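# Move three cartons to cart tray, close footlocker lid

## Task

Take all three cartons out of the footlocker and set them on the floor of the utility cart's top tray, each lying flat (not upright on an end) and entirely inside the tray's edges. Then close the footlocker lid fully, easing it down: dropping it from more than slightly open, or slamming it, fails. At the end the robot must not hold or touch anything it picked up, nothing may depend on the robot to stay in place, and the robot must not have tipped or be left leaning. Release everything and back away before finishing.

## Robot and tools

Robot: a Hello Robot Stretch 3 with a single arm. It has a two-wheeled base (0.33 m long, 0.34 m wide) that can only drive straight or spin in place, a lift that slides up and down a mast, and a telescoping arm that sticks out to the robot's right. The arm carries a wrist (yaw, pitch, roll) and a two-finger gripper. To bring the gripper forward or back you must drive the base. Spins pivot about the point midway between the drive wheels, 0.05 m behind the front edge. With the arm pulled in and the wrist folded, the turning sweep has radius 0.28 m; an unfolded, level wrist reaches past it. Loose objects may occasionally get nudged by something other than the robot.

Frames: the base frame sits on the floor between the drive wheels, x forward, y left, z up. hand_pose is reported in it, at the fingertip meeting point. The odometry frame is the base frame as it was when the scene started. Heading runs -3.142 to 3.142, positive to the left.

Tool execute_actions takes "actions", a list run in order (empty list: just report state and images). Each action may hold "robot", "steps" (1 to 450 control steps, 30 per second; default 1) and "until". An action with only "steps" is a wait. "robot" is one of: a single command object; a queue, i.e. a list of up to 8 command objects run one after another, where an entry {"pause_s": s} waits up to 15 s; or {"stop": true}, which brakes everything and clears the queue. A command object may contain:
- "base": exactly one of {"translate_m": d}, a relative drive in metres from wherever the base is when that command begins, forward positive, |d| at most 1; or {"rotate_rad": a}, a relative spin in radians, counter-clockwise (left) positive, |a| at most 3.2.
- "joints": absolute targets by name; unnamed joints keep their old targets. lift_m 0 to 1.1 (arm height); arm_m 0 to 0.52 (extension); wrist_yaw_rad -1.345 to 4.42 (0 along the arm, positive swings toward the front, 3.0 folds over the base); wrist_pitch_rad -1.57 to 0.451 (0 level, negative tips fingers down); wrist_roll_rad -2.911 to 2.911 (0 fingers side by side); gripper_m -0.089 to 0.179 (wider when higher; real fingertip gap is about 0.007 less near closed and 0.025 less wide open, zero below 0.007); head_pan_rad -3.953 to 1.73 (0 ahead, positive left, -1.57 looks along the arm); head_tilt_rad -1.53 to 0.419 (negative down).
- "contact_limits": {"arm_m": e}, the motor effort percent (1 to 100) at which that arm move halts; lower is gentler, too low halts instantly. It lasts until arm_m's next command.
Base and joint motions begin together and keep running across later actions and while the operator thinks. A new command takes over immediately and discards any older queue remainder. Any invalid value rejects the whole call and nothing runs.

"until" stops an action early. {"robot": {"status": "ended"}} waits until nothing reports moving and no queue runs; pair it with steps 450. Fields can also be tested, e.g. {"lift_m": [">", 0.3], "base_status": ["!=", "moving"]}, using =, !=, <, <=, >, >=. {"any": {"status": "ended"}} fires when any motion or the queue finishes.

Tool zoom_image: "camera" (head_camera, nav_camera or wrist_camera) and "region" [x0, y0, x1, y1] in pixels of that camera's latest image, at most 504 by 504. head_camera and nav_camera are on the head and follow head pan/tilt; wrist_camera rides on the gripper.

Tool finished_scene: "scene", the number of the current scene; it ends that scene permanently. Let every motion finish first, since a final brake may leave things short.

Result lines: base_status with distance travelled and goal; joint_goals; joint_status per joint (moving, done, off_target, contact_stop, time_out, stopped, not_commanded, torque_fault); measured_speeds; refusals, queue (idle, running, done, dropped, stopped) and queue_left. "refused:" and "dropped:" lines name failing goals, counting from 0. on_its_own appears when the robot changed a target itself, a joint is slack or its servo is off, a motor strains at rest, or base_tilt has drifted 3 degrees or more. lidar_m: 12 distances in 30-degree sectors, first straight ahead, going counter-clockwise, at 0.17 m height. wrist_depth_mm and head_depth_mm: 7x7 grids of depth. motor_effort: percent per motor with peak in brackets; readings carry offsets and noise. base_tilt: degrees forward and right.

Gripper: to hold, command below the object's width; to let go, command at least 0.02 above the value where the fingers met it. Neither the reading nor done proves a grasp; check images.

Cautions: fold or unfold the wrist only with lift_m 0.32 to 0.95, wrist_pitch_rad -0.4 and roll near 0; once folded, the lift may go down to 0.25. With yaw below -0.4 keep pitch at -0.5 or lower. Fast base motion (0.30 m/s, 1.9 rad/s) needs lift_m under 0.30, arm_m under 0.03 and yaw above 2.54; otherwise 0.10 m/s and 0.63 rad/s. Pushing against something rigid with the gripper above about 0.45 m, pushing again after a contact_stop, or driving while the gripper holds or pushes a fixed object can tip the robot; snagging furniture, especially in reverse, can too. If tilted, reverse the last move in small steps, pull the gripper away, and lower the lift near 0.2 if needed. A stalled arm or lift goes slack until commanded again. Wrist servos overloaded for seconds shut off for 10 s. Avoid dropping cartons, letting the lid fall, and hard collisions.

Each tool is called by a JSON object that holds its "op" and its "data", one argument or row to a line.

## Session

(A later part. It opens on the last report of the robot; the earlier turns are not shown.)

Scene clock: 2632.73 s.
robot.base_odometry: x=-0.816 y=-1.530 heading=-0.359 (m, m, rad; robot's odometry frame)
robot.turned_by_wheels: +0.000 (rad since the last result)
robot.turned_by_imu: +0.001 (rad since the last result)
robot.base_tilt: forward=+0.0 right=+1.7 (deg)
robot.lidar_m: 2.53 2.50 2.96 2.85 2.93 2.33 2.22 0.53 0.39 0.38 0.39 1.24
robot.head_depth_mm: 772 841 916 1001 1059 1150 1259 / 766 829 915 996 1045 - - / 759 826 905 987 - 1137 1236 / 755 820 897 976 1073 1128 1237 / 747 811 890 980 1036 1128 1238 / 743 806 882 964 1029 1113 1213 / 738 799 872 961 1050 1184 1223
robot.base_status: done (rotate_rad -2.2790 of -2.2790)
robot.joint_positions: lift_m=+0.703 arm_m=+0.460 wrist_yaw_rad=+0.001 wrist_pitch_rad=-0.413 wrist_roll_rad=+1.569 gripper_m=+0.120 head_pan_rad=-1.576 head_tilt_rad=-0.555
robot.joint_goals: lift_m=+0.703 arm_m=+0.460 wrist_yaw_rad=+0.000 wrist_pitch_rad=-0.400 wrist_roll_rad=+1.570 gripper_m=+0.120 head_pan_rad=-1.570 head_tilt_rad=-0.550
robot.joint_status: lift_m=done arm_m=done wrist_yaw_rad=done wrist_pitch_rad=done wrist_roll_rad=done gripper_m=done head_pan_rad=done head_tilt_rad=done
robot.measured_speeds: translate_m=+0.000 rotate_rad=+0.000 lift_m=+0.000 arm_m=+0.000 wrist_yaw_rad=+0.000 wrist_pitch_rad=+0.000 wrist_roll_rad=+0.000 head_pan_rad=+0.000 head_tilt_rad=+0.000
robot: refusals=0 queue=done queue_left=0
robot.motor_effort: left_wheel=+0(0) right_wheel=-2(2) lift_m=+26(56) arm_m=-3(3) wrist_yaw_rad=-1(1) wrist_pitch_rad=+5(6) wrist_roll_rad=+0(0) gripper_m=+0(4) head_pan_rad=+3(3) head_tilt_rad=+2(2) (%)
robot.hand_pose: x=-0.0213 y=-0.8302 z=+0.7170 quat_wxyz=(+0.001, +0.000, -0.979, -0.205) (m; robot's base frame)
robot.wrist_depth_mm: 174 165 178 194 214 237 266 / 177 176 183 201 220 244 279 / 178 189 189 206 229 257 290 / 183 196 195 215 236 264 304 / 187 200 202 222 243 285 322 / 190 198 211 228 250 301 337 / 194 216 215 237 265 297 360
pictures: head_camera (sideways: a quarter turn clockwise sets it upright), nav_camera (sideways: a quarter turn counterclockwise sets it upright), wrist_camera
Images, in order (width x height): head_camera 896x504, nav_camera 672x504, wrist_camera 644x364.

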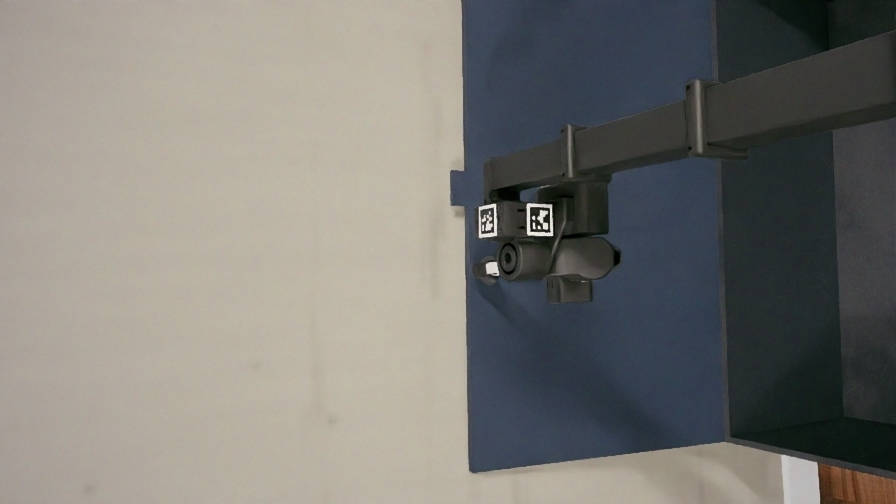

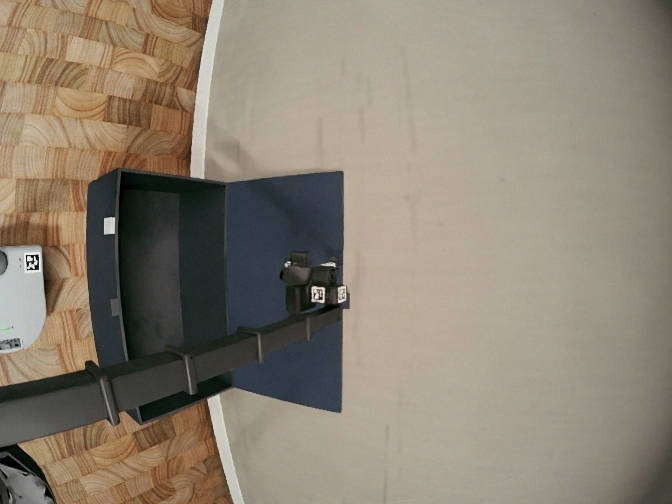

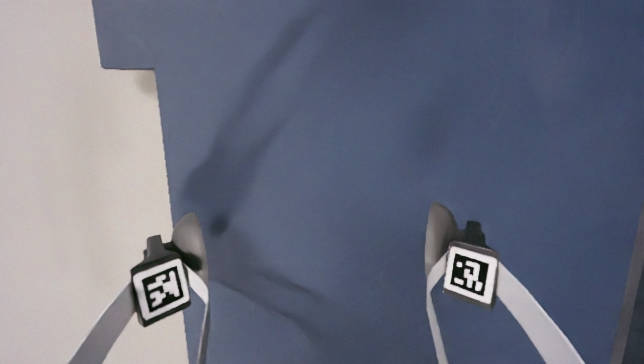

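{"op": "execute_actions", "data": {
  "actions": [
    {"robot":{"joints":{"lift_m":0.8,"wrist_pitch_rad":-0.55,"gripper_m":0.08}},"steps":60,"until":{"robot":{"status":"ended"}}},
    {"robot":{"joints":{"arm_m":0.52},"contact_limits":{"arm_m":12}},"steps":60,"until":{"robot":{"status":"ended"}}},
    {"robot":{"joints":{"lift_m":0.77}},"steps":60,"until":{"robot":{"status":"ended"}}}
  ]
}}

Scene clock: 2653.17 s.
robot.base_odometry: x=-0.816 y=-1.530 heading=-0.359 (m, m, rad; robot's odometry frame)
robot.turned_by_wheels: +0.000 (rad since the last result)
robot.turned_by_imu: +0.002 (rad since the last result)
robot.base_tilt: forward=+0.0 right=+1.6 (deg)
robot.lidar_m: 2.53 2.50 2.96 2.84 2.93 2.33 2.22 0.53 0.39 0.38 0.39 1.24
robot.head_depth_mm: 771 839 920 999 1061 1140 - / 763 831 913 993 1033 - 1242 / 759 826 905 - 1052 1134 1240 / 753 819 894 - 1047 1132 1238 / 747 812 889 980 1035 1123 1239 / 744 806 882 970 1030 1119 1206 / 737 799 873 960 1047 1179 1231
robot.base_status: done (rotate_rad -2.2790 of -2.2790)
robot.joint_positions: lift_m=+0.770 arm_m=+0.518 wrist_yaw_rad=+0.001 wrist_pitch_rad=-0.562 wrist_roll_rad=+1.569 gripper_m=+0.080 head_pan_rad=-1.576 head_tilt_rad=-0.555
robot.joint_goals: lift_m=+0.770 arm_m=+0.520 wrist_yaw_rad=+0.000 wrist_pitch_rad=-0.550 wrist_roll_rad=+1.570 gripper_m=+0.080 head_pan_rad=-1.570 head_tilt_rad=-0.550
robot.joint_status: lift_m=done arm_m=done wrist_yaw_rad=done wrist_pitch_rad=done wrist_roll_rad=done gripper_m=done head_pan_rad=done head_tilt_rad=done
robot.measured_speeds: translate_m=+0.000 rotate_rad=+0.000 lift_m=+0.000 arm_m=+0.000 wrist_yaw_rad=+0.000 wrist_pitch_rad=+0.000 wrist_roll_rad=+0.000 head_pan_rad=+0.000 head_tilt_rad=+0.000
robot: refusals=0 queue=done queue_left=0
robot.motor_effort: left_wheel=+0(0) right_wheel=-2(2) lift_m=+27(57) arm_m=+3(2) wrist_yaw_rad=+0(1) wrist_pitch_rad=+5(5) wrist_roll_rad=+0(0) gripper_m=+0(79) head_pan_rad=+3(3) head_tilt_rad=+2(2) (%)
robot.contact_limits: arm_m 12 (drawing in: default 20, maximum 32; extending or still: default 26, maximum 43)
robot.hand_pose: x=-0.0213 y=-0.8667 z=+0.7520 quat_wxyz=(+0.001, +0.000, -0.961, -0.278) (m; robot's base frame)
robot.wrist_depth_mm: 136 147 145 165 192 227 282 / 137 151 157 170 199 238 298 / 139 154 167 177 206 250 315 / 141 157 172 181 212 262 335 / 143 161 172 188 223 273 356 / 147 160 177 195 227 295 379 / 149 162 187 202 245 305 399
pictures: head_camera (sideways: a quarter turn clockwise sets it upright), nav_camera (sideways: a quarter turn counterclockwise sets it upright), wrist_camera
Images, in order (width x height): head_camera 896x504, nav_camera 672x504, wrist_camera 644x364.

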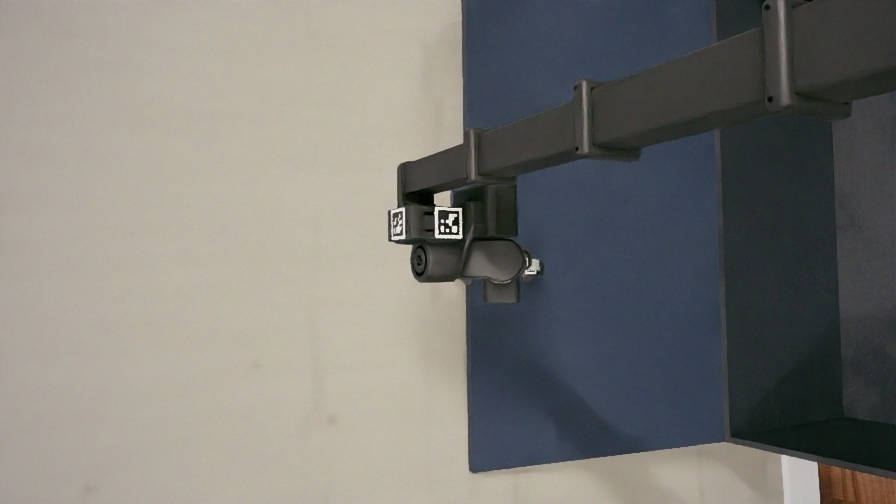

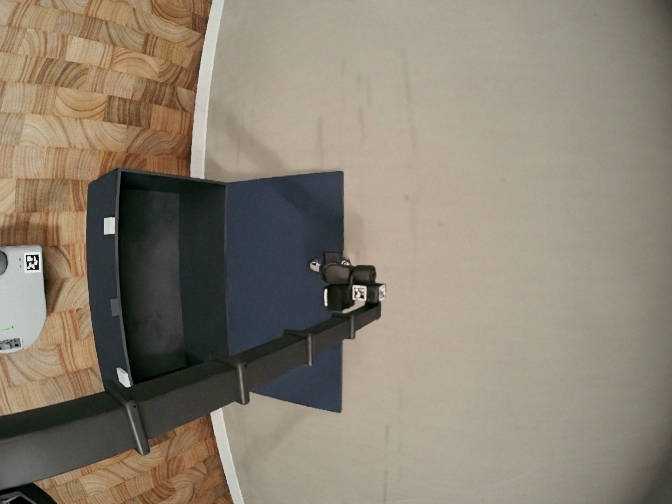

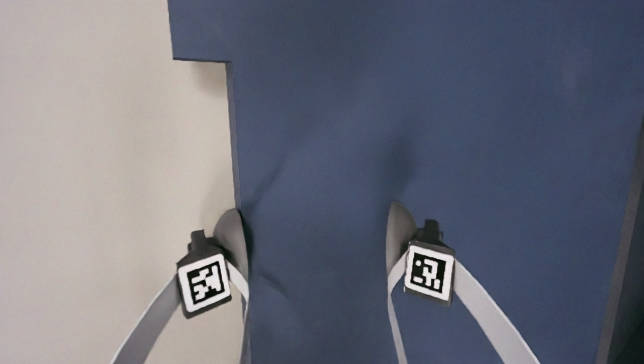

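{"op": "execute_actions", "data": {
  "actions": [
    {"robot":{"joints":{"lift_m":0.78,"wrist_pitch_rad":-0.49}},"steps":60,"until":{"robot":{"status":"ended"}}},
    {"robot":{"joints":{"lift_m":0.74}},"steps":60,"until":{"robot":{"status":"ended"}}},
    {"robot":{"joints":{"arm_m":0.495}},"steps":60,"until":{"robot":{"status":"ended"}}}
  ]
}}

Scene clock: 2662.53 s.
robot.base_odometry: x=-0.816 y=-1.530 heading=-0.359 (m, m, rad; robot's odometry frame)
robot.turned_by_wheels: +0.000 (rad since the last result)
robot.turned_by_imu: +0.000 (rad since the last result)
robot.base_tilt: forward=+0.0 right=+1.7 (deg)
robot.lidar_m: 2.52 2.49 2.97 2.85 2.93 2.33 2.23 0.54 0.39 0.38 0.39 1.24
robot.head_depth_mm: 770 842 921 998 1063 1140 - / 766 832 912 992 1028 - 1242 / 760 828 907 965 1060 1140 1238 / 754 817 894 954 1050 1134 1234 / 747 812 885 973 1032 1124 1236 / 743 806 882 970 1026 1115 1208 / 737 801 873 959 1049 1186 1222
robot.base_status: done (rotate_rad -2.2790 of -2.2790)
robot.joint_positions: lift_m=+0.764 arm_m=+0.495 wrist_yaw_rad=+0.002 wrist_pitch_rad=-0.502 wrist_roll_rad=+1.569 gripper_m=+0.080 head_pan_rad=-1.576 head_tilt_rad=-0.555
robot.joint_goals: lift_m=+0.764 arm_m=+0.495 wrist_yaw_rad=+0.000 wrist_pitch_rad=-0.490 wrist_roll_rad=+1.570 gripper_m=+0.080 head_pan_rad=-1.570 head_tilt_rad=-0.550
robot.joint_status: lift_m=contact_stop arm_m=done wrist_yaw_rad=done wrist_pitch_rad=done wrist_roll_rad=done gripper_m=done head_pan_rad=done head_tilt_rad=done
robot.measured_speeds: translate_m=+0.000 rotate_rad=+0.000 lift_m=+0.000 arm_m=+0.000 wrist_yaw_rad=+0.000 wrist_pitch_rad=+0.000 wrist_roll_rad=+0.000 head_pan_rad=+0.000 head_tilt_rad=+0.000
robot: refusals=0 queue=done queue_left=0
robot.on_its_own: lift_m is slack since a contact_stop, until your next command for it (your +0.740 is given up)
robot.motor_effort: left_wheel=+0(2) right_wheel=-2(3) lift_m=+40(59) arm_m=-3(6) wrist_yaw_rad=-2(3) wrist_pitch_rad=+5(11) wrist_roll_rad=+0(0) gripper_m=-1(4) head_pan_rad=+3(3) head_tilt_rad=+3(1) (%)
robot.hand_pose: x=-0.0210 y=-0.8532 z=+0.7579 quat_wxyz=(+0.002, +0.001, -0.969, -0.249) (m; robot's base frame)
robot.wrist_depth_mm: 149 163 160 180 203 235 278 / 151 166 171 184 210 243 293 / 155 170 184 191 218 255 308 / 158 173 187 197 227 265 323 / 160 176 190 203 233 278 342 / 162 177 194 211 242 298 360 / 165 179 203 219 257 306 384
pictures: head_camera (sideways: a quarter turn clockwise sets it upright), nav_camera (sideways: a quarter turn counterclockwise sets it upright), wrist_camera
Images, in order (width x height): head_camera 896x504, nav_camera 672x504, wrist_camera 644x364.

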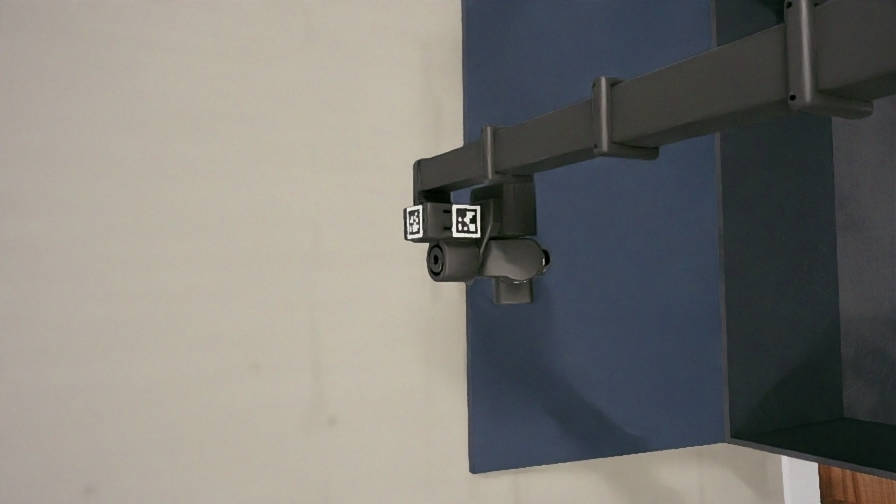

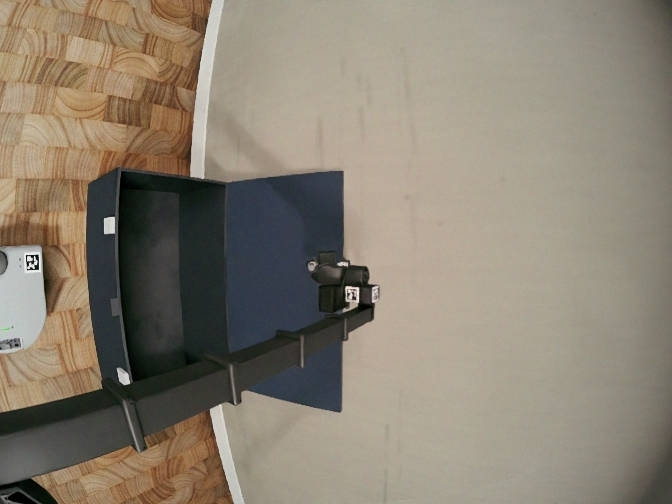

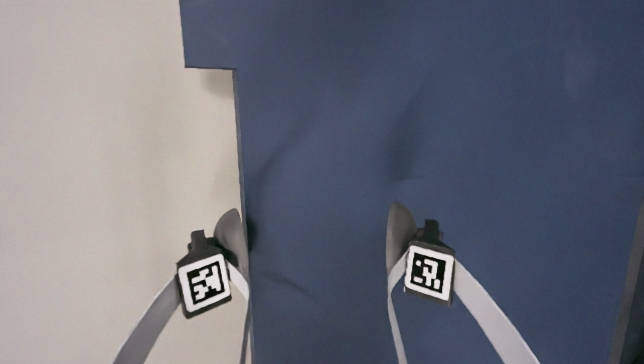

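{"op": "execute_actions", "data": {
  "actions": [
    {"robot":{"joints":{"lift_m":0.785,"wrist_pitch_rad":-0.54}},"steps":60,"until":{"robot":{"status":"ended"}}},
    {"robot":{"joints":{"arm_m":0.52}},"steps":60,"until":{"robot":{"status":"ended"}}},
    {"robot":{"joints":{"lift_m":0.75}},"steps":60,"until":{"robot":{"status":"ended"}}}
  ]
}}

Scene clock: 2673.50 s.
robot.base_odometry: x=-0.816 y=-1.530 heading=-0.360 (m, m, rad; robot's odometry frame)
robot.turned_by_wheels: +0.000 (rad since the last result)
robot.turned_by_imu: +0.001 (rad since the last result)
robot.base_tilt: forward=-0.1 right=+1.6 (deg)
robot.lidar_m: 2.52 2.50 2.95 2.85 2.94 2.33 2.22 0.54 0.39 0.38 0.39 1.25
robot.head_depth_mm: 774 842 923 1002 1063 1144 - / 770 834 915 996 1047 - 1243 / 762 827 906 971 1060 1139 1243 / 755 819 899 955 1055 1132 1239 / 747 814 889 982 1036 1121 1236 / 744 807 881 972 1035 1123 1211 / 738 802 873 965 1051 1185 1230
robot.base_status: done (rotate_rad -2.2790 of -2.2790)
robot.joint_positions: lift_m=+0.752 arm_m=+0.518 wrist_yaw_rad=+0.001 wrist_pitch_rad=-0.527 wrist_roll_rad=+1.569 gripper_m=+0.080 head_pan_rad=-1.576 head_tilt_rad=-0.555
robot.joint_goals: lift_m=+0.752 arm_m=+0.520 wrist_yaw_rad=+0.000 wrist_pitch_rad=-0.540 wrist_roll_rad=+1.570 gripper_m=+0.080 head_pan_rad=-1.570 head_tilt_rad=-0.550
robot.joint_status: lift_m=contact_stop arm_m=done wrist_yaw_rad=done wrist_pitch_rad=done wrist_roll_rad=done gripper_m=done head_pan_rad=done head_tilt_rad=done
robot.measured_speeds: translate_m=+0.000 rotate_rad=+0.000 lift_m=-0.001 arm_m=-0.001 wrist_yaw_rad=+0.000 wrist_pitch_rad=+0.024 wrist_roll_rad=+0.000 head_pan_rad=+0.000 head_tilt_rad=+0.000
robot: refusals=0 queue=dropped queue_left=0
robot.on_its_own: lift_m is slack since a contact_stop, until your next command for it
robot.motor_effort: left_wheel=-1(2) right_wheel=+0(0) lift_m=+37(54) arm_m=+4(4) wrist_yaw_rad=-1(3) wrist_pitch_rad=-6(7) wrist_roll_rad=+0(0) gripper_m=-4(4) head_pan_rad=+3(3) head_tilt_rad=+2(3) (%)
robot.hand_pose: x=-0.0212 y=-0.8719 z=+0.7411 quat_wxyz=(+0.002, +0.001, -0.965, -0.261) (m; robot's base frame)
robot.wrist_depth_mm: 135 142 141 159 182 212 257 / 137 150 150 164 188 222 268 / 139 153 158 170 195 230 280 / 141 157 162 176 203 242 299 / 143 158 165 180 211 253 315 / 145 158 171 187 214 273 338 / 148 170 179 195 231 278 361
pictures: head_camera (sideways: a quarter turn clockwise sets it upright), nav_camera (sideways: a quarter turn counterclockwise sets it upright), wrist_camera
Images, in order (width x height): head_camera 896x504, nav_camera 672x504, wrist_camera 644x364.

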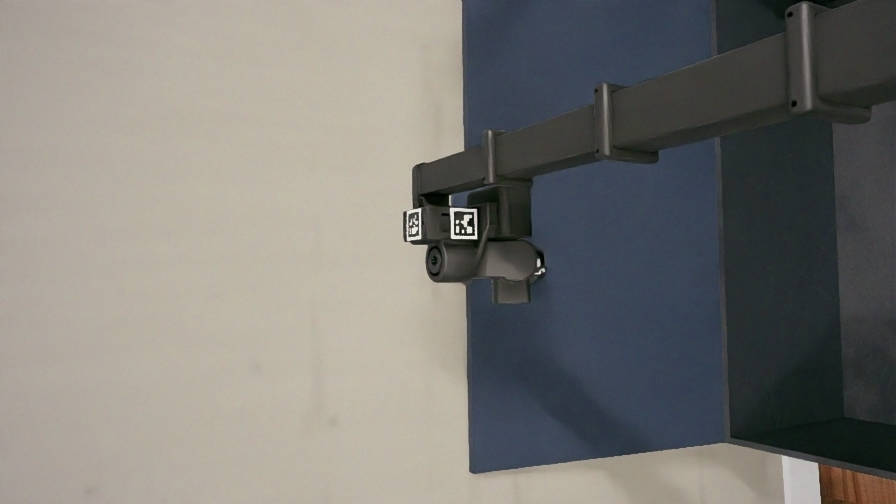

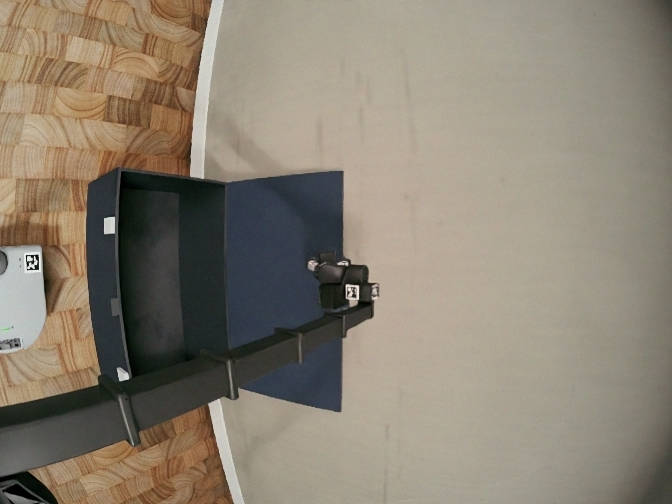

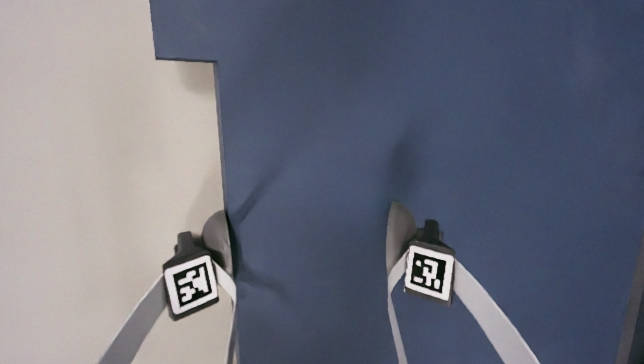

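Pad is pressing on the edge. Hold lift and retract a little.

{"op": "execute_actions", "data": {
  "actions": [
    {"robot":{"joints":{"lift_m":0.752,"arm_m":0.5}},"steps":60,"until":{"robot":{"status":"ended"}}}
  ]
}}

Scene clock: 2678.63 s.
robot.base_odometry: x=-0.816 y=-1.530 heading=-0.359 (m, m, rad; robot's odometry frame)
robot.turned_by_wheels: +0.000 (rad since the last result)
robot.turned_by_imu: +0.001 (rad since the last result)
robot.base_tilt: forward=+0.0 right=+1.6 (deg)
robot.lidar_m: 2.53 2.49 2.97 2.85 2.92 2.32 2.22 0.53 0.39 0.38 0.39 1.24
robot.head_depth_mm: 773 840 922 993 1051 1142 - / 768 835 916 988 1031 - 1243 / 761 828 905 967 1053 1134 1244 / 753 818 896 959 1047 1131 1242 / 747 813 887 967 1028 1124 1239 / 743 805 878 961 1020 1117 1209 / 738 801 873 960 1038 1184 1232
robot.base_status: done (rotate_rad -2.2790 of -2.2790)
robot.joint_positions: lift_m=+0.752 arm_m=+0.500 wrist_yaw_rad=+0.001 wrist_pitch_rad=-0.514 wrist_roll_rad=+1.569 gripper_m=+0.080 head_pan_rad=-1.576 head_tilt_rad=-0.555
robot.joint_goals: lift_m=+0.752 arm_m=+0.500 wrist_yaw_rad=+0.000 wrist_pitch_rad=-0.540 wrist_roll_rad=+1.570 gripper_m=+0.080 head_pan_rad=-1.570 head_tilt_rad=-0.550
robot.joint_status: lift_m=done arm_m=done wrist_yaw_rad=done wrist_pitch_rad=done wrist_roll_rad=done gripper_m=done head_pan_rad=done head_tilt_rad=done
robot.measured_speeds: translate_m=+0.000 rotate_rad=+0.000 lift_m=+0.000 arm_m=+0.000 wrist_yaw_rad=+0.000 wrist_pitch_rad=+0.000 wrist_roll_rad=+0.000 head_pan_rad=+0.000 head_tilt_rad=+0.000
robot: refusals=0 queue=done queue_left=0
robot.motor_effort: left_wheel=+0(2) right_wheel=-2(1) lift_m=+28(41) arm_m=-4(4) wrist_yaw_rad=-1(2) wrist_pitch_rad=-11(11) wrist_roll_rad=+0(0) gripper_m=-5(5) head_pan_rad=+3(3) head_tilt_rad=+2(2) (%)
robot.hand_pose: x=-0.0212 y=-0.8564 z=+0.7438 quat_wxyz=(+0.002, +0.001, -0.967, -0.255) (m; robot's base frame)
robot.wrist_depth_mm: 145 153 143 162 186 219 266 / 148 162 151 167 193 228 282 / 151 167 158 172 200 238 296 / 153 170 164 179 207 251 313 / 156 173 168 184 216 259 333 / 158 172 173 190 223 281 356 / 162 183 195 197 236 289 384
pictures: head_camera (sideways: a quarter turn clockwise sets it upright), nav_camera (sideways: a quarter turn counterclockwise sets it upright), wrist_camera
Images, in order (width x height): head_camera 896x504, nav_camera 672x504, wrist_camera 644x364.

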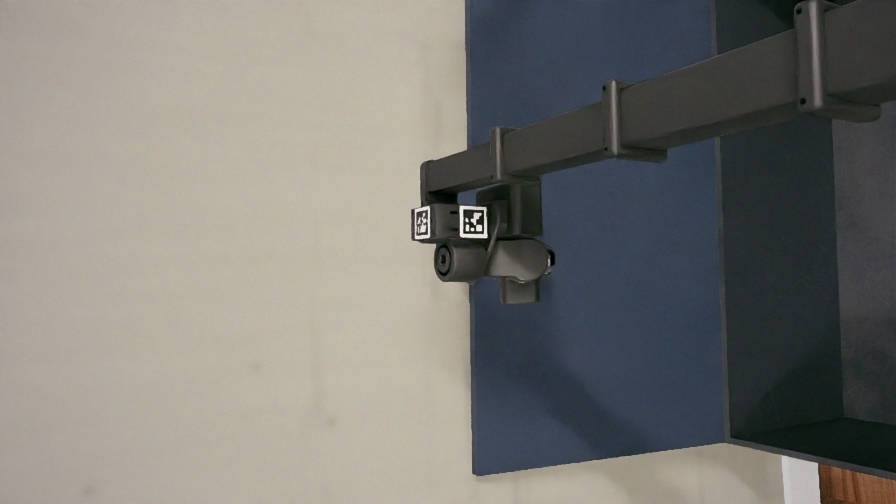

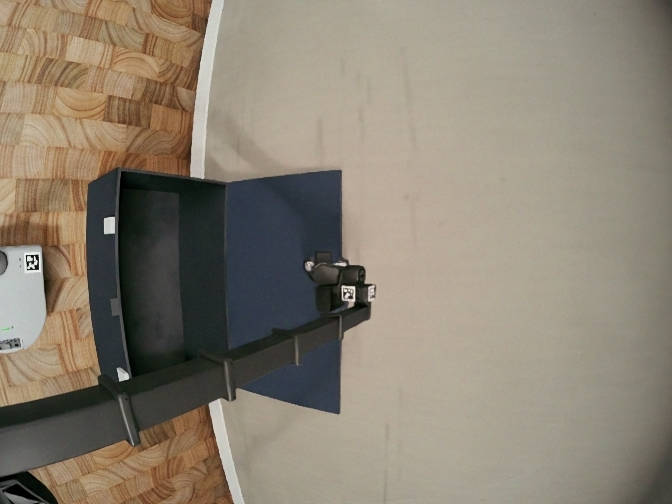

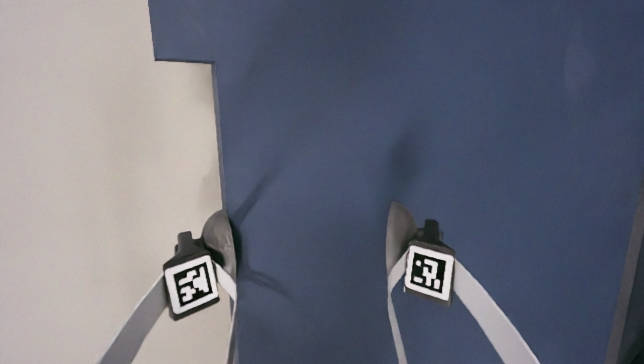

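{"op": "execute_actions", "data": {
  "actions": [
    {"robot":{"joints":{"lift_m":0.757,"arm_m":0.455}},"steps":60,"until":{"robot":{"status":"ended"}}},
    {"robot":{"joints":{"lift_m":0.767,"gripper_m":0.055}},"steps":60,"until":{"robot":{"status":"ended"}}}
  ]
}}

Scene clock: 2690.97 s.
robot.base_odometry: x=-0.816 y=-1.530 heading=-0.359 (m, m, rad; robot's odometry frame)
robot.turned_by_wheels: +0.000 (rad since the last result)
robot.turned_by_imu: +0.001 (rad since the last result)
robot.base_tilt: forward=+0.0 right=+1.7 (deg)
robot.lidar_m: 2.53 2.49 2.97 2.85 2.93 2.33 2.22 0.54 0.39 0.38 0.39 1.25
robot.head_depth_mm: 774 839 923 990 1011 1135 - / 768 830 914 984 981 - 1242 / 760 828 907 962 1025 1134 1246 / 754 820 897 958 1009 1127 1241 / 748 815 889 964 987 1114 1238 / 741 806 878 957 979 1113 1208 / 737 800 875 949 1020 1188 1225
robot.base_status: done (rotate_rad -2.2790 of -2.2790)
robot.joint_positions: lift_m=+0.767 arm_m=+0.455 wrist_yaw_rad=+0.001 wrist_pitch_rad=-0.511 wrist_roll_rad=+1.569 gripper_m=+0.055 head_pan_rad=-1.576 head_tilt_rad=-0.555
robot.joint_goals: lift_m=+0.767 arm_m=+0.455 wrist_yaw_rad=+0.000 wrist_pitch_rad=-0.540 wrist_roll_rad=+1.570 gripper_m=+0.055 head_pan_rad=-1.570 head_tilt_rad=-0.550
robot.joint_status: lift_m=done arm_m=done wrist_yaw_rad=done wrist_pitch_rad=done wrist_roll_rad=done gripper_m=done head_pan_rad=done head_tilt_rad=done
robot.measured_speeds: translate_m=+0.000 rotate_rad=+0.000 lift_m=+0.000 arm_m=+0.000 wrist_yaw_rad=+0.000 wrist_pitch_rad=+0.000 wrist_roll_rad=+0.000 head_pan_rad=+0.000 head_tilt_rad=+0.000
robot: refusals=0 queue=done queue_left=0
robot.motor_effort: left_wheel=+0(0) right_wheel=-2(2) lift_m=+48(53) arm_m=-3(5) wrist_yaw_rad=-2(1) wrist_pitch_rad=-12(12) wrist_roll_rad=+0(0) gripper_m=-5(82) head_pan_rad=+3(3) head_tilt_rad=+3(2) (%)
robot.hand_pose: x=-0.0212 y=-0.8118 z=+0.7588 quat_wxyz=(+0.002, +0.001, -0.967, -0.253) (m; robot's base frame)
robot.wrist_depth_mm: 180 197 140 163 196 246 330 / 182 202 155 169 203 260 351 / 186 206 222 173 210 271 374 / 190 209 229 179 218 282 398 / 192 213 230 186 243 299 412 / 196 215 178 192 241 317 442 / 199 218 251 198 255 358 452
pictures: head_camera (sideways: a quarter turn clockwise sets it upright), nav_camera (sideways: a quarter turn counterclockwise sets it upright), wrist_camera
Images, in order (width x height): head_camera 896x504, nav_camera 672x504, wrist_camera 644x364.

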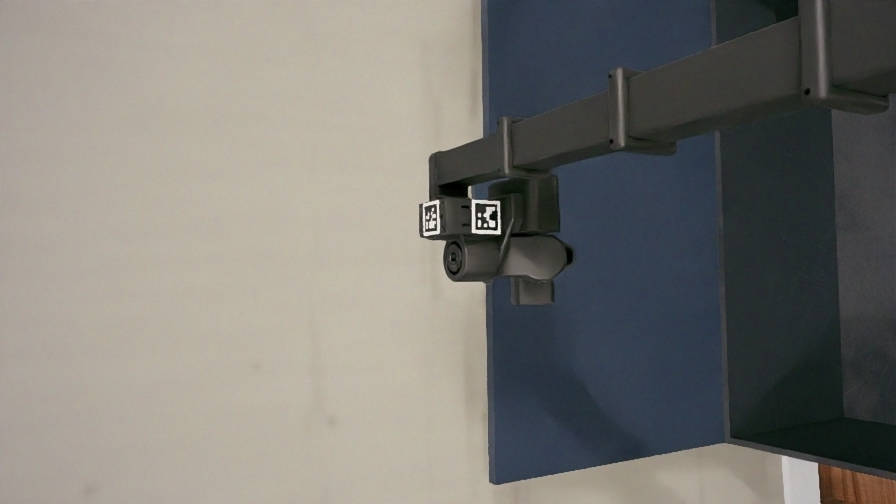

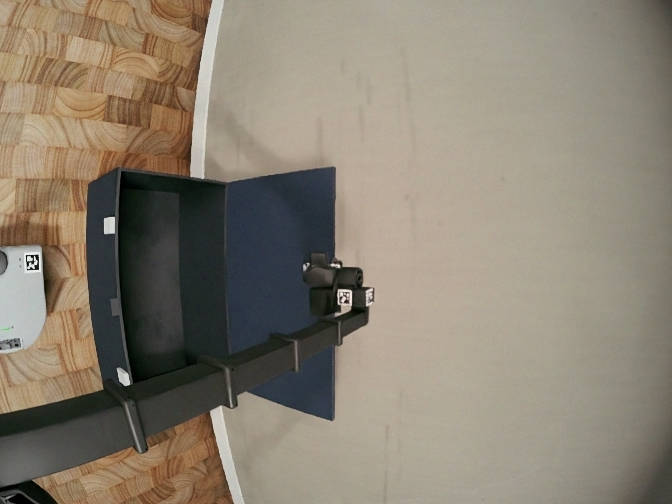

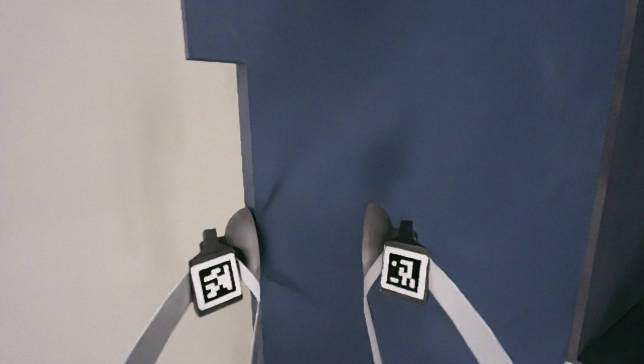

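{"op": "execute_actions", "data": {
  "actions": []
}}

Scene clock: 2721.60 s.
robot.base_odometry: x=-0.816 y=-1.530 heading=-0.359 (m, m, rad; robot's odometry frame)
robot.turned_by_wheels: +0.000 (rad since the last result)
robot.turned_by_imu: +0.001 (rad since the last result)
robot.base_tilt: forward=+0.0 right=+1.7 (deg)
robot.lidar_m: 2.53 2.49 2.97 2.84 2.93 2.33 2.22 0.53 0.39 0.38 0.39 1.24
robot.head_depth_mm: 769 842 920 992 1012 1131 - / 767 833 913 980 982 - 1243 / 757 826 899 962 1026 1137 1240 / 756 819 895 957 1013 1126 1235 / 751 811 889 967 991 1112 1237 / 742 804 880 957 979 1106 1201 / 738 796 870 951 1019 1183 1234
robot.base_status: done (rotate_rad -2.2790 of -2.2790)
robot.joint_positions: lift_m=+0.767 arm_m=+0.455 wrist_yaw_rad=+0.001 wrist_pitch_rad=-0.511 wrist_roll_rad=+1.569 gripper_m=+0.055 head_pan_rad=-1.576 head_tilt_rad=-0.555
robot.joint_goals: lift_m=+0.767 arm_m=+0.455 wrist_yaw_rad=+0.000 wrist_pitch_rad=-0.540 wrist_roll_rad=+1.570 gripper_m=+0.055 head_pan_rad=-1.570 head_tilt_rad=-0.550
robot.joint_status: lift_m=done arm_m=done wrist_yaw_rad=done wrist_pitch_rad=done wrist_roll_rad=done gripper_m=done head_pan_rad=done head_tilt_rad=done
robot.measured_speeds: translate_m=+0.000 rotate_rad=+0.000 lift_m=+0.000 arm_m=+0.000 wrist_yaw_rad=+0.000 wrist_pitch_rad=+0.000 wrist_roll_rad=+0.000 head_pan_rad=+0.000 head_tilt_rad=+0.000
robot: refusals=0 queue=done queue_left=0
robot.motor_effort: left_wheel=+0(0) right_wheel=-2(2) lift_m=+48(48) arm_m=-3(3) wrist_yaw_rad=-1(1) wrist_pitch_rad=-12(12) wrist_roll_rad=+0(0) gripper_m=-6(6) head_pan_rad=+3(3) head_tilt_rad=+1(0) (%)
robot.hand_pose: x=-0.0212 y=-0.8118 z=+0.7588 quat_wxyz=(+0.002, +0.001, -0.967, -0.253) (m; robot's base frame)
robot.wrist_depth_mm: 180 198 140 163 196 247 330 / 183 201 154 167 204 255 353 / 185 205 222 173 211 270 380 / 188 208 230 179 218 285 392 / 193 213 230 186 242 298 417 / 196 214 177 193 238 320 445 / 201 218 249 200 252 357 455
pictures: head_camera (sideways: a quarter turn clockwise sets it upright), nav_camera (sideways: a quarter turn counterclockwise sets it upright), wrist_camera
Images, in order (width x height): head_camera 896x504, nav_camera 672x504, wrist_camera 644x364.

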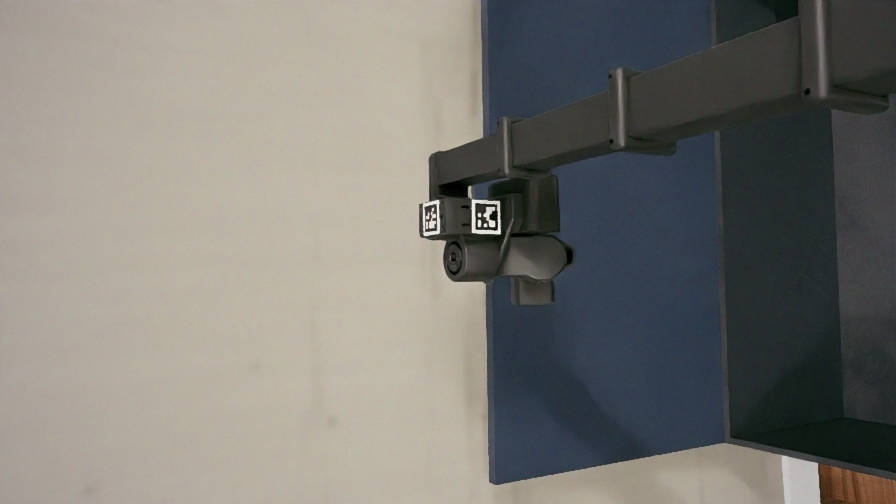

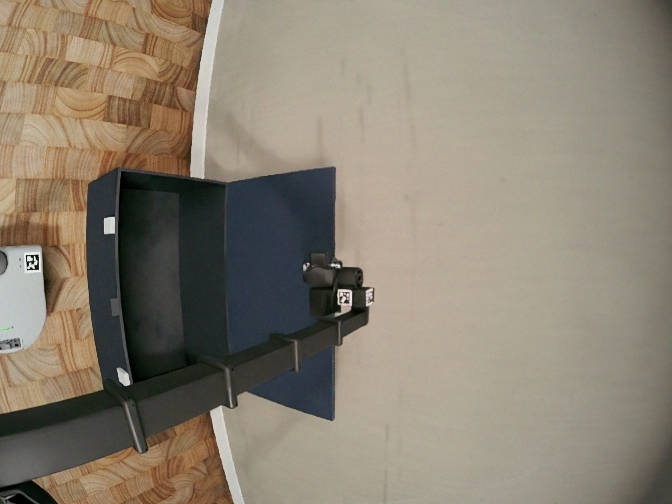

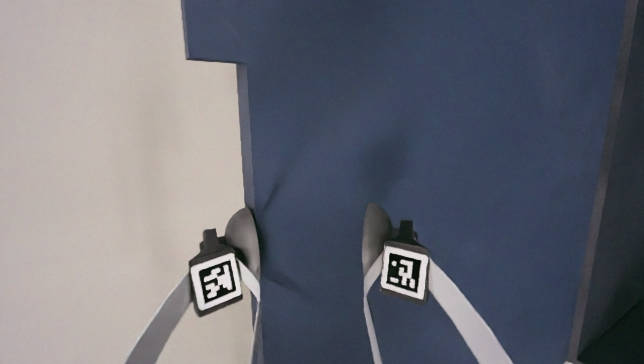

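{"op": "execute_actions", "data": {
  "actions": [
    {"robot":{"joints":{"arm_m":0.43}},"steps":90,"until":{"robot":{"status":"ended"}}},
    {"steps":10}
  ]
}}

Scene clock: 2726.70 s.
robot.base_odometry: x=-0.816 y=-1.530 heading=-0.359 (m, m, rad; robot's odometry frame)
robot.turned_by_wheels: +0.000 (rad since the last result)
robot.turned_by_imu: +0.001 (rad since the last result)
robot.base_tilt: forward=+0.0 right=+1.6 (deg)
robot.lidar_m: 2.52 2.49 2.96 2.85 2.93 2.33 2.22 0.53 0.39 0.38 0.39 1.25
robot.head_depth_mm: 774 843 924 1002 992 1126 - / 767 832 914 995 966 - 1271 / 760 825 906 968 1015 1134 1242 / 755 819 897 962 1012 1121 1242 / 749 812 890 967 966 1112 1239 / 744 806 883 955 957 1104 1214 / 737 797 871 948 991 1181 1218
robot.base_status: done (rotate_rad -2.2789 of -2.2790)
robot.joint_positions: lift_m=+0.767 arm_m=+0.430 wrist_yaw_rad=+0.001 wrist_pitch_rad=-0.511 wrist_roll_rad=+1.569 gripper_m=+0.055 head_pan_rad=-1.576 head_tilt_rad=-0.555
robot.joint_goals: lift_m=+0.767 arm_m=+0.430 wrist_yaw_rad=+0.000 wrist_pitch_rad=-0.540 wrist_roll_rad=+1.570 gripper_m=+0.055 head_pan_rad=-1.570 head_tilt_rad=-0.550
robot.joint_status: lift_m=done arm_m=done wrist_yaw_rad=done wrist_pitch_rad=done wrist_roll_rad=done gripper_m=done head_pan_rad=done head_tilt_rad=done
robot.measured_speeds: translate_m=+0.000 rotate_rad=+0.000 lift_m=+0.000 arm_m=+0.000 wrist_yaw_rad=+0.000 wrist_pitch_rad=+0.000 wrist_roll_rad=+0.000 head_pan_rad=+0.000 head_tilt_rad=+0.000
robot: refusals=0 queue=done queue_left=0
robot.motor_effort: left_wheel=+0(0) right_wheel=-2(2) lift_m=+48(48) arm_m=-3(5) wrist_yaw_rad=-2(2) wrist_pitch_rad=-12(12) wrist_roll_rad=+0(0) gripper_m=-5(6) head_pan_rad=+3(3) head_tilt_rad=+2(1) (%)
robot.hand_pose: x=-0.0212 y=-0.7869 z=+0.7589 quat_wxyz=(+0.002, +0.001, -0.967, -0.253) (m; robot's base frame)
robot.wrist_depth_mm: 199 218 139 165 206 267 376 / 199 224 156 170 212 281 395 / 205 226 244 176 221 295 412 / 208 231 253 182 229 315 434 / 211 236 254 187 257 330 476 / 215 238 177 194 249 352 510 / 219 240 275 202 264 397 492
pictures: head_camera (sideways: a quarter turn clockwise sets it upright), nav_camera (sideways: a quarter turn counterclockwise sets it upright), wrist_camera
Images, in order (width x height): head_camera 896x504, nav_camera 672x504, wrist_camera 644x364.

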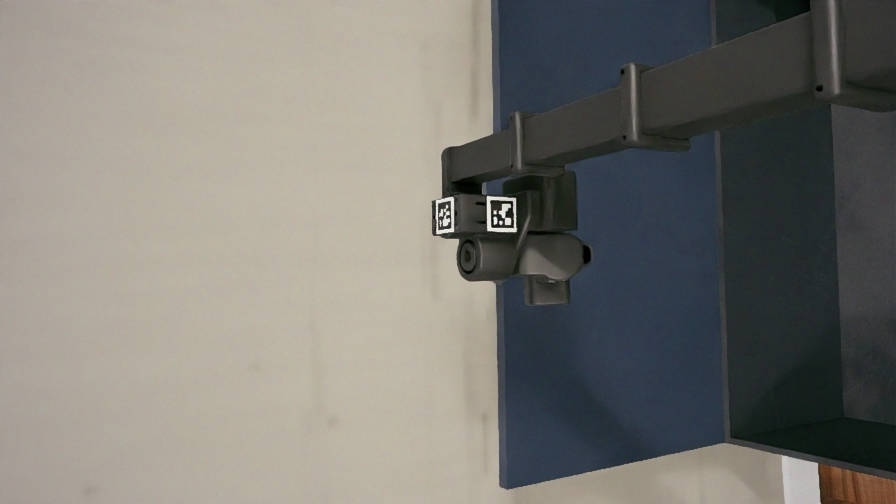

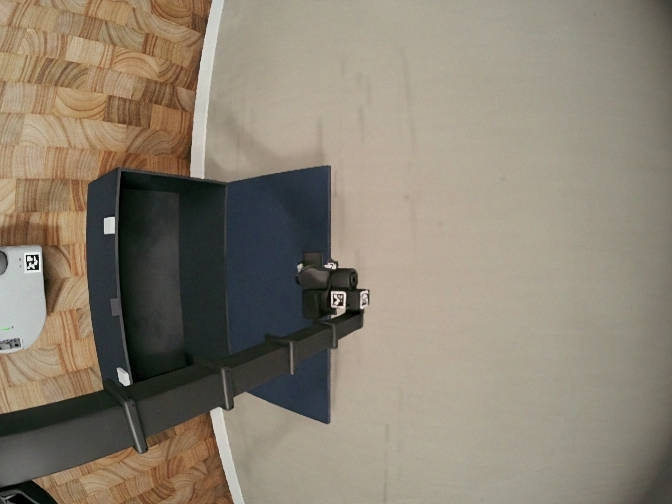

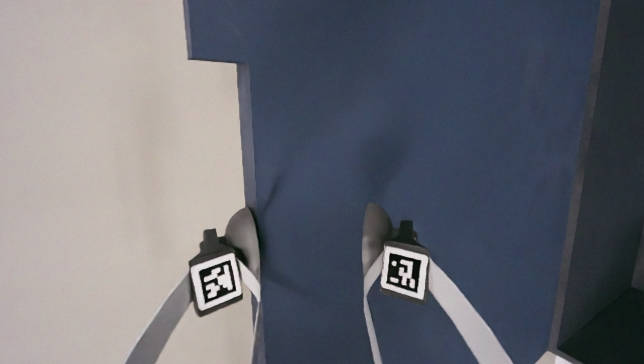

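{"op": "execute_actions", "data": {
  "actions": [
    {"robot":{"joints":{"arm_m":0.395,"lift_m":0.764}},"steps":90,"until":{"robot":{"status":"ended"}}},
    {"steps":10}
  ]
}}

Scene clock: 2734.93 s.
robot.base_odometry: x=-0.816 y=-1.530 heading=-0.359 (m, m, rad; robot's odometry frame)
robot.turned_by_wheels: +0.000 (rad since the last result)
robot.turned_by_imu: +0.001 (rad since the last result)
robot.base_tilt: forward=+0.0 right=+1.7 (deg)
robot.lidar_m: 2.53 2.50 2.97 2.85 2.93 2.32 2.23 0.53 0.39 0.38 0.39 1.25
robot.head_depth_mm: 773 841 925 1020 955 1129 - / 767 834 912 1010 927 - 1237 / 761 824 905 975 996 1125 1235 / 755 820 898 975 1000 1119 1239 / 750 812 889 979 929 1109 1238 / 743 807 881 970 924 1099 1208 / 737 799 876 962 935 1182 1222
robot.base_status: done (rotate_rad -2.2789 of -2.2790)
robot.joint_positions: lift_m=+0.765 arm_m=+0.395 wrist_yaw_rad=+0.001 wrist_pitch_rad=-0.510 wrist_roll_rad=+1.569 gripper_m=+0.055 head_pan_rad=-1.576 head_tilt_rad=-0.555
robot.joint_goals: lift_m=+0.764 arm_m=+0.395 wrist_yaw_rad=+0.000 wrist_pitch_rad=-0.540 wrist_roll_rad=+1.570 gripper_m=+0.055 head_pan_rad=-1.570 head_tilt_rad=-0.550
robot.joint_status: lift_m=done arm_m=done wrist_yaw_rad=done wrist_pitch_rad=done wrist_roll_rad=done gripper_m=done head_pan_rad=done head_tilt_rad=done
robot.measured_speeds: translate_m=+0.000 rotate_rad=+0.000 lift_m=+0.000 arm_m=+0.000 wrist_yaw_rad=+0.000 wrist_pitch_rad=+0.000 wrist_roll_rad=+0.000 head_pan_rad=+0.000 head_tilt_rad=+0.000
robot: refusals=0 queue=done queue_left=0
robot.motor_effort: left_wheel=+0(0) right_wheel=-2(3) lift_m=+21(47) arm_m=-3(5) wrist_yaw_rad=-2(2) wrist_pitch_rad=-13(14) wrist_roll_rad=+0(0) gripper_m=-6(6) head_pan_rad=+3(3) head_tilt_rad=+2(1) (%)
robot.hand_pose: x=-0.0212 y=-0.7520 z=+0.7570 quat_wxyz=(+0.002, +0.001, -0.968, -0.252) (m; robot's base frame)
robot.wrist_depth_mm: 222 249 139 168 217 306 442 / 227 252 159 173 226 322 463 / 231 256 276 179 234 337 496 / 235 264 291 184 244 368 539 / 242 268 287 192 281 386 576 / 242 271 180 197 267 423 594 / 246 270 309 205 281 499 489
pictures: head_camera (sideways: a quarter turn clockwise sets it upright), nav_camera (sideways: a quarter turn counterclockwise sets it upright), wrist_camera
Images, in order (width x height): head_camera 896x504, nav_camera 672x504, wrist_camera 644x364.

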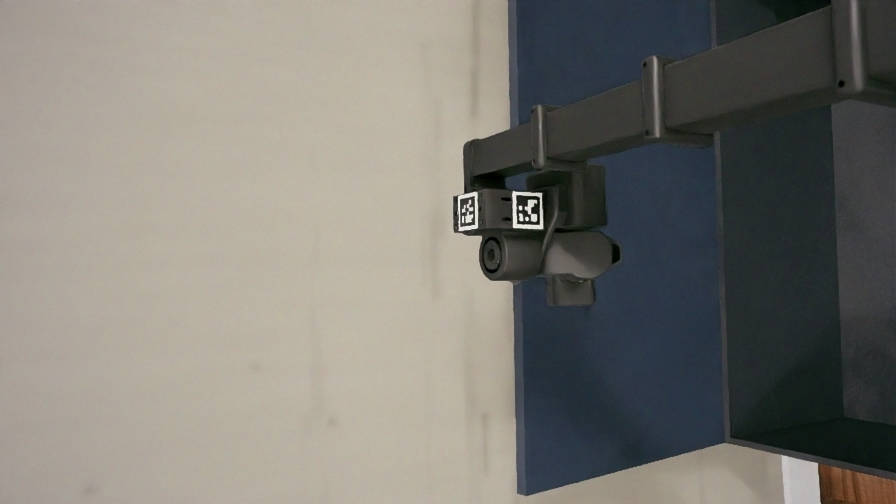

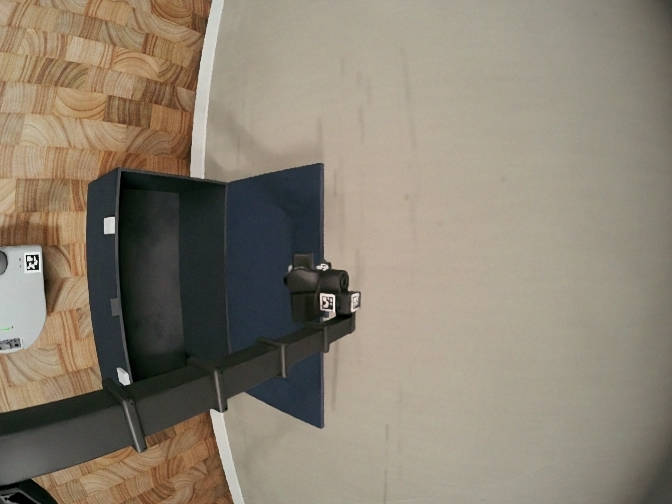

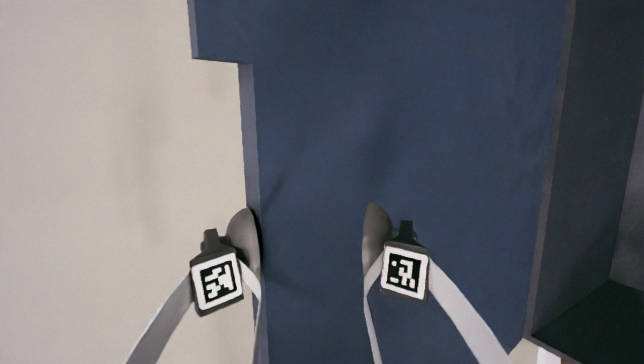

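{"op": "execute_actions", "data": {
  "actions": [
    {"robot":{"joints":{"gripper_m":0.04,"lift_m":0.771}},"steps":90,"until":{"robot":{"status":"ended"}}},
    {"steps":5},
    {"robot":{"joints":{"lift_m":0.781}},"steps":90,"until":{"robot":{"status":"ended"}}},
    {"steps":20}
  ]
}}

Scene clock: 2751.37 s.
robot.base_odometry: x=-0.816 y=-1.530 heading=-0.359 (m, m, rad; robot's odometry frame)
robot.turned_by_wheels: +0.000 (rad since the last result)
robot.turned_by_imu: +0.001 (rad since the last result)
robot.base_tilt: forward=+0.0 right=+1.6 (deg)
robot.lidar_m: 2.53 2.49 2.96 2.85 2.93 2.33 2.23 0.53 0.39 0.38 0.39 1.25
robot.head_depth_mm: 771 840 921 1022 949 1110 - / 766 832 916 1009 - - 1245 / 761 827 903 972 961 1121 1236 / 753 822 898 969 956 1112 1244 / 749 811 891 981 920 1102 1228 / 743 807 882 975 913 1092 1214 / 738 798 872 961 930 1180 1224
robot.base_status: done (rotate_rad -2.2789 of -2.2790)
robot.joint_positions: lift_m=+0.781 arm_m=+0.395 wrist_yaw_rad=+0.002 wrist_pitch_rad=-0.552 wrist_roll_rad=+1.569 gripper_m=+0.040 head_pan_rad=-1.576 head_tilt_rad=-0.555
robot.joint_goals: lift_m=+0.781 arm_m=+0.395 wrist_yaw_rad=+0.000 wrist_pitch_rad=-0.540 wrist_roll_rad=+1.570 gripper_m=+0.040 head_pan_rad=-1.570 head_tilt_rad=-0.550
robot.joint_status: lift_m=done arm_m=done wrist_yaw_rad=done wrist_pitch_rad=done wrist_roll_rad=done gripper_m=done head_pan_rad=done head_tilt_rad=done
robot.measured_speeds: translate_m=+0.000 rotate_rad=+0.000 lift_m=+0.000 arm_m=+0.000 wrist_yaw_rad=+0.000 wrist_pitch_rad=+0.000 wrist_roll_rad=+0.000 head_pan_rad=+0.000 head_tilt_rad=+0.000
robot: refusals=0 queue=done queue_left=0
robot.motor_effort: left_wheel=+0(0) right_wheel=-2(3) lift_m=+52(50) arm_m=-2(3) wrist_yaw_rad=-2(3) wrist_pitch_rad=+5(13) wrist_roll_rad=+0(1) gripper_m=-1(66) head_pan_rad=+3(3) head_tilt_rad=+3(2) (%)
robot.hand_pose: x=-0.0211 y=-0.7455 z=+0.7641 quat_wxyz=(+0.002, +0.001, -0.962, -0.273) (m; robot's base frame)
robot.wrist_depth_mm: 224 252 126 146 201 324 513 / 228 254 297 152 210 343 552 / 233 261 303 155 219 369 580 / 236 263 312 159 228 399 613 / 240 268 305 163 258 435 632 / 244 276 306 172 278 485 627 / 248 277 330 178 257 522 486
pictures: head_camera (sideways: a quarter turn clockwise sets it upright), nav_camera (sideways: a quarter turn counterclockwise sets it upright), wrist_camera
Images, in order (width x height): head_camera 896x504, nav_camera 672x504, wrist_camera 644x364.

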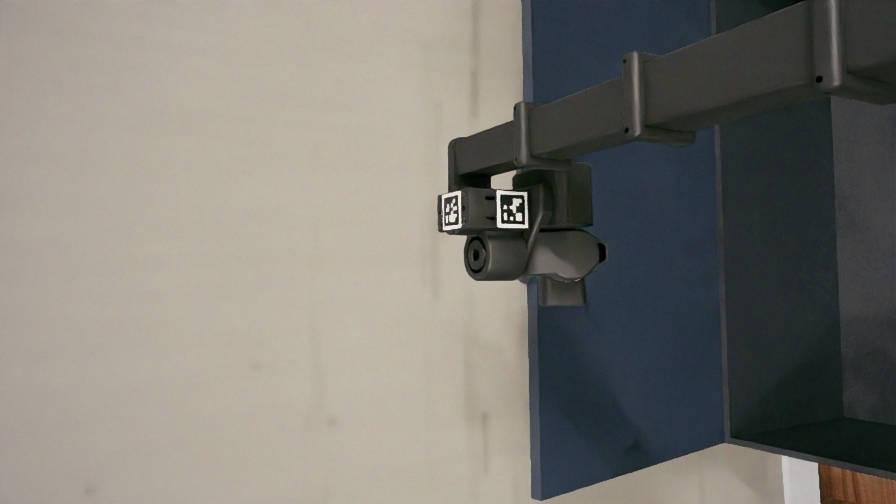

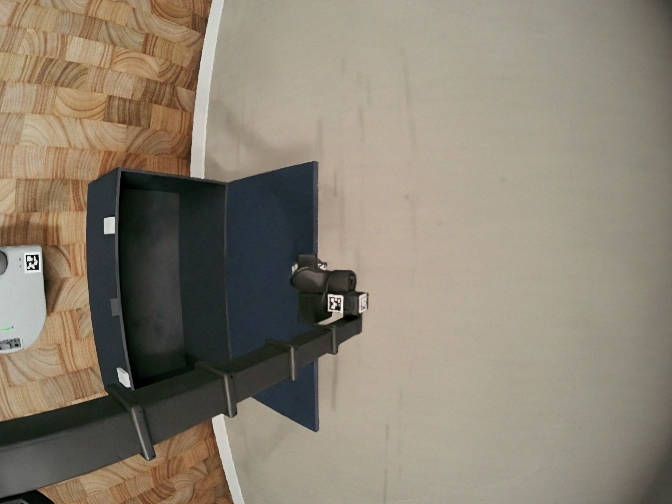

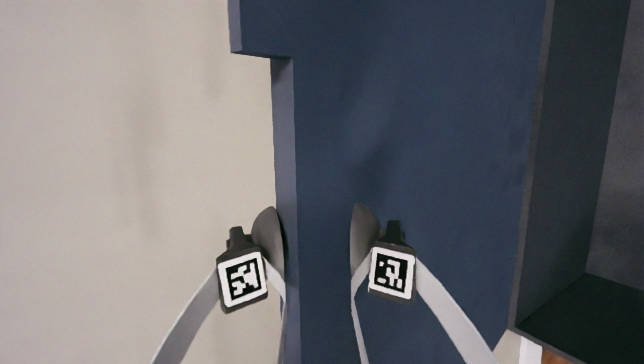

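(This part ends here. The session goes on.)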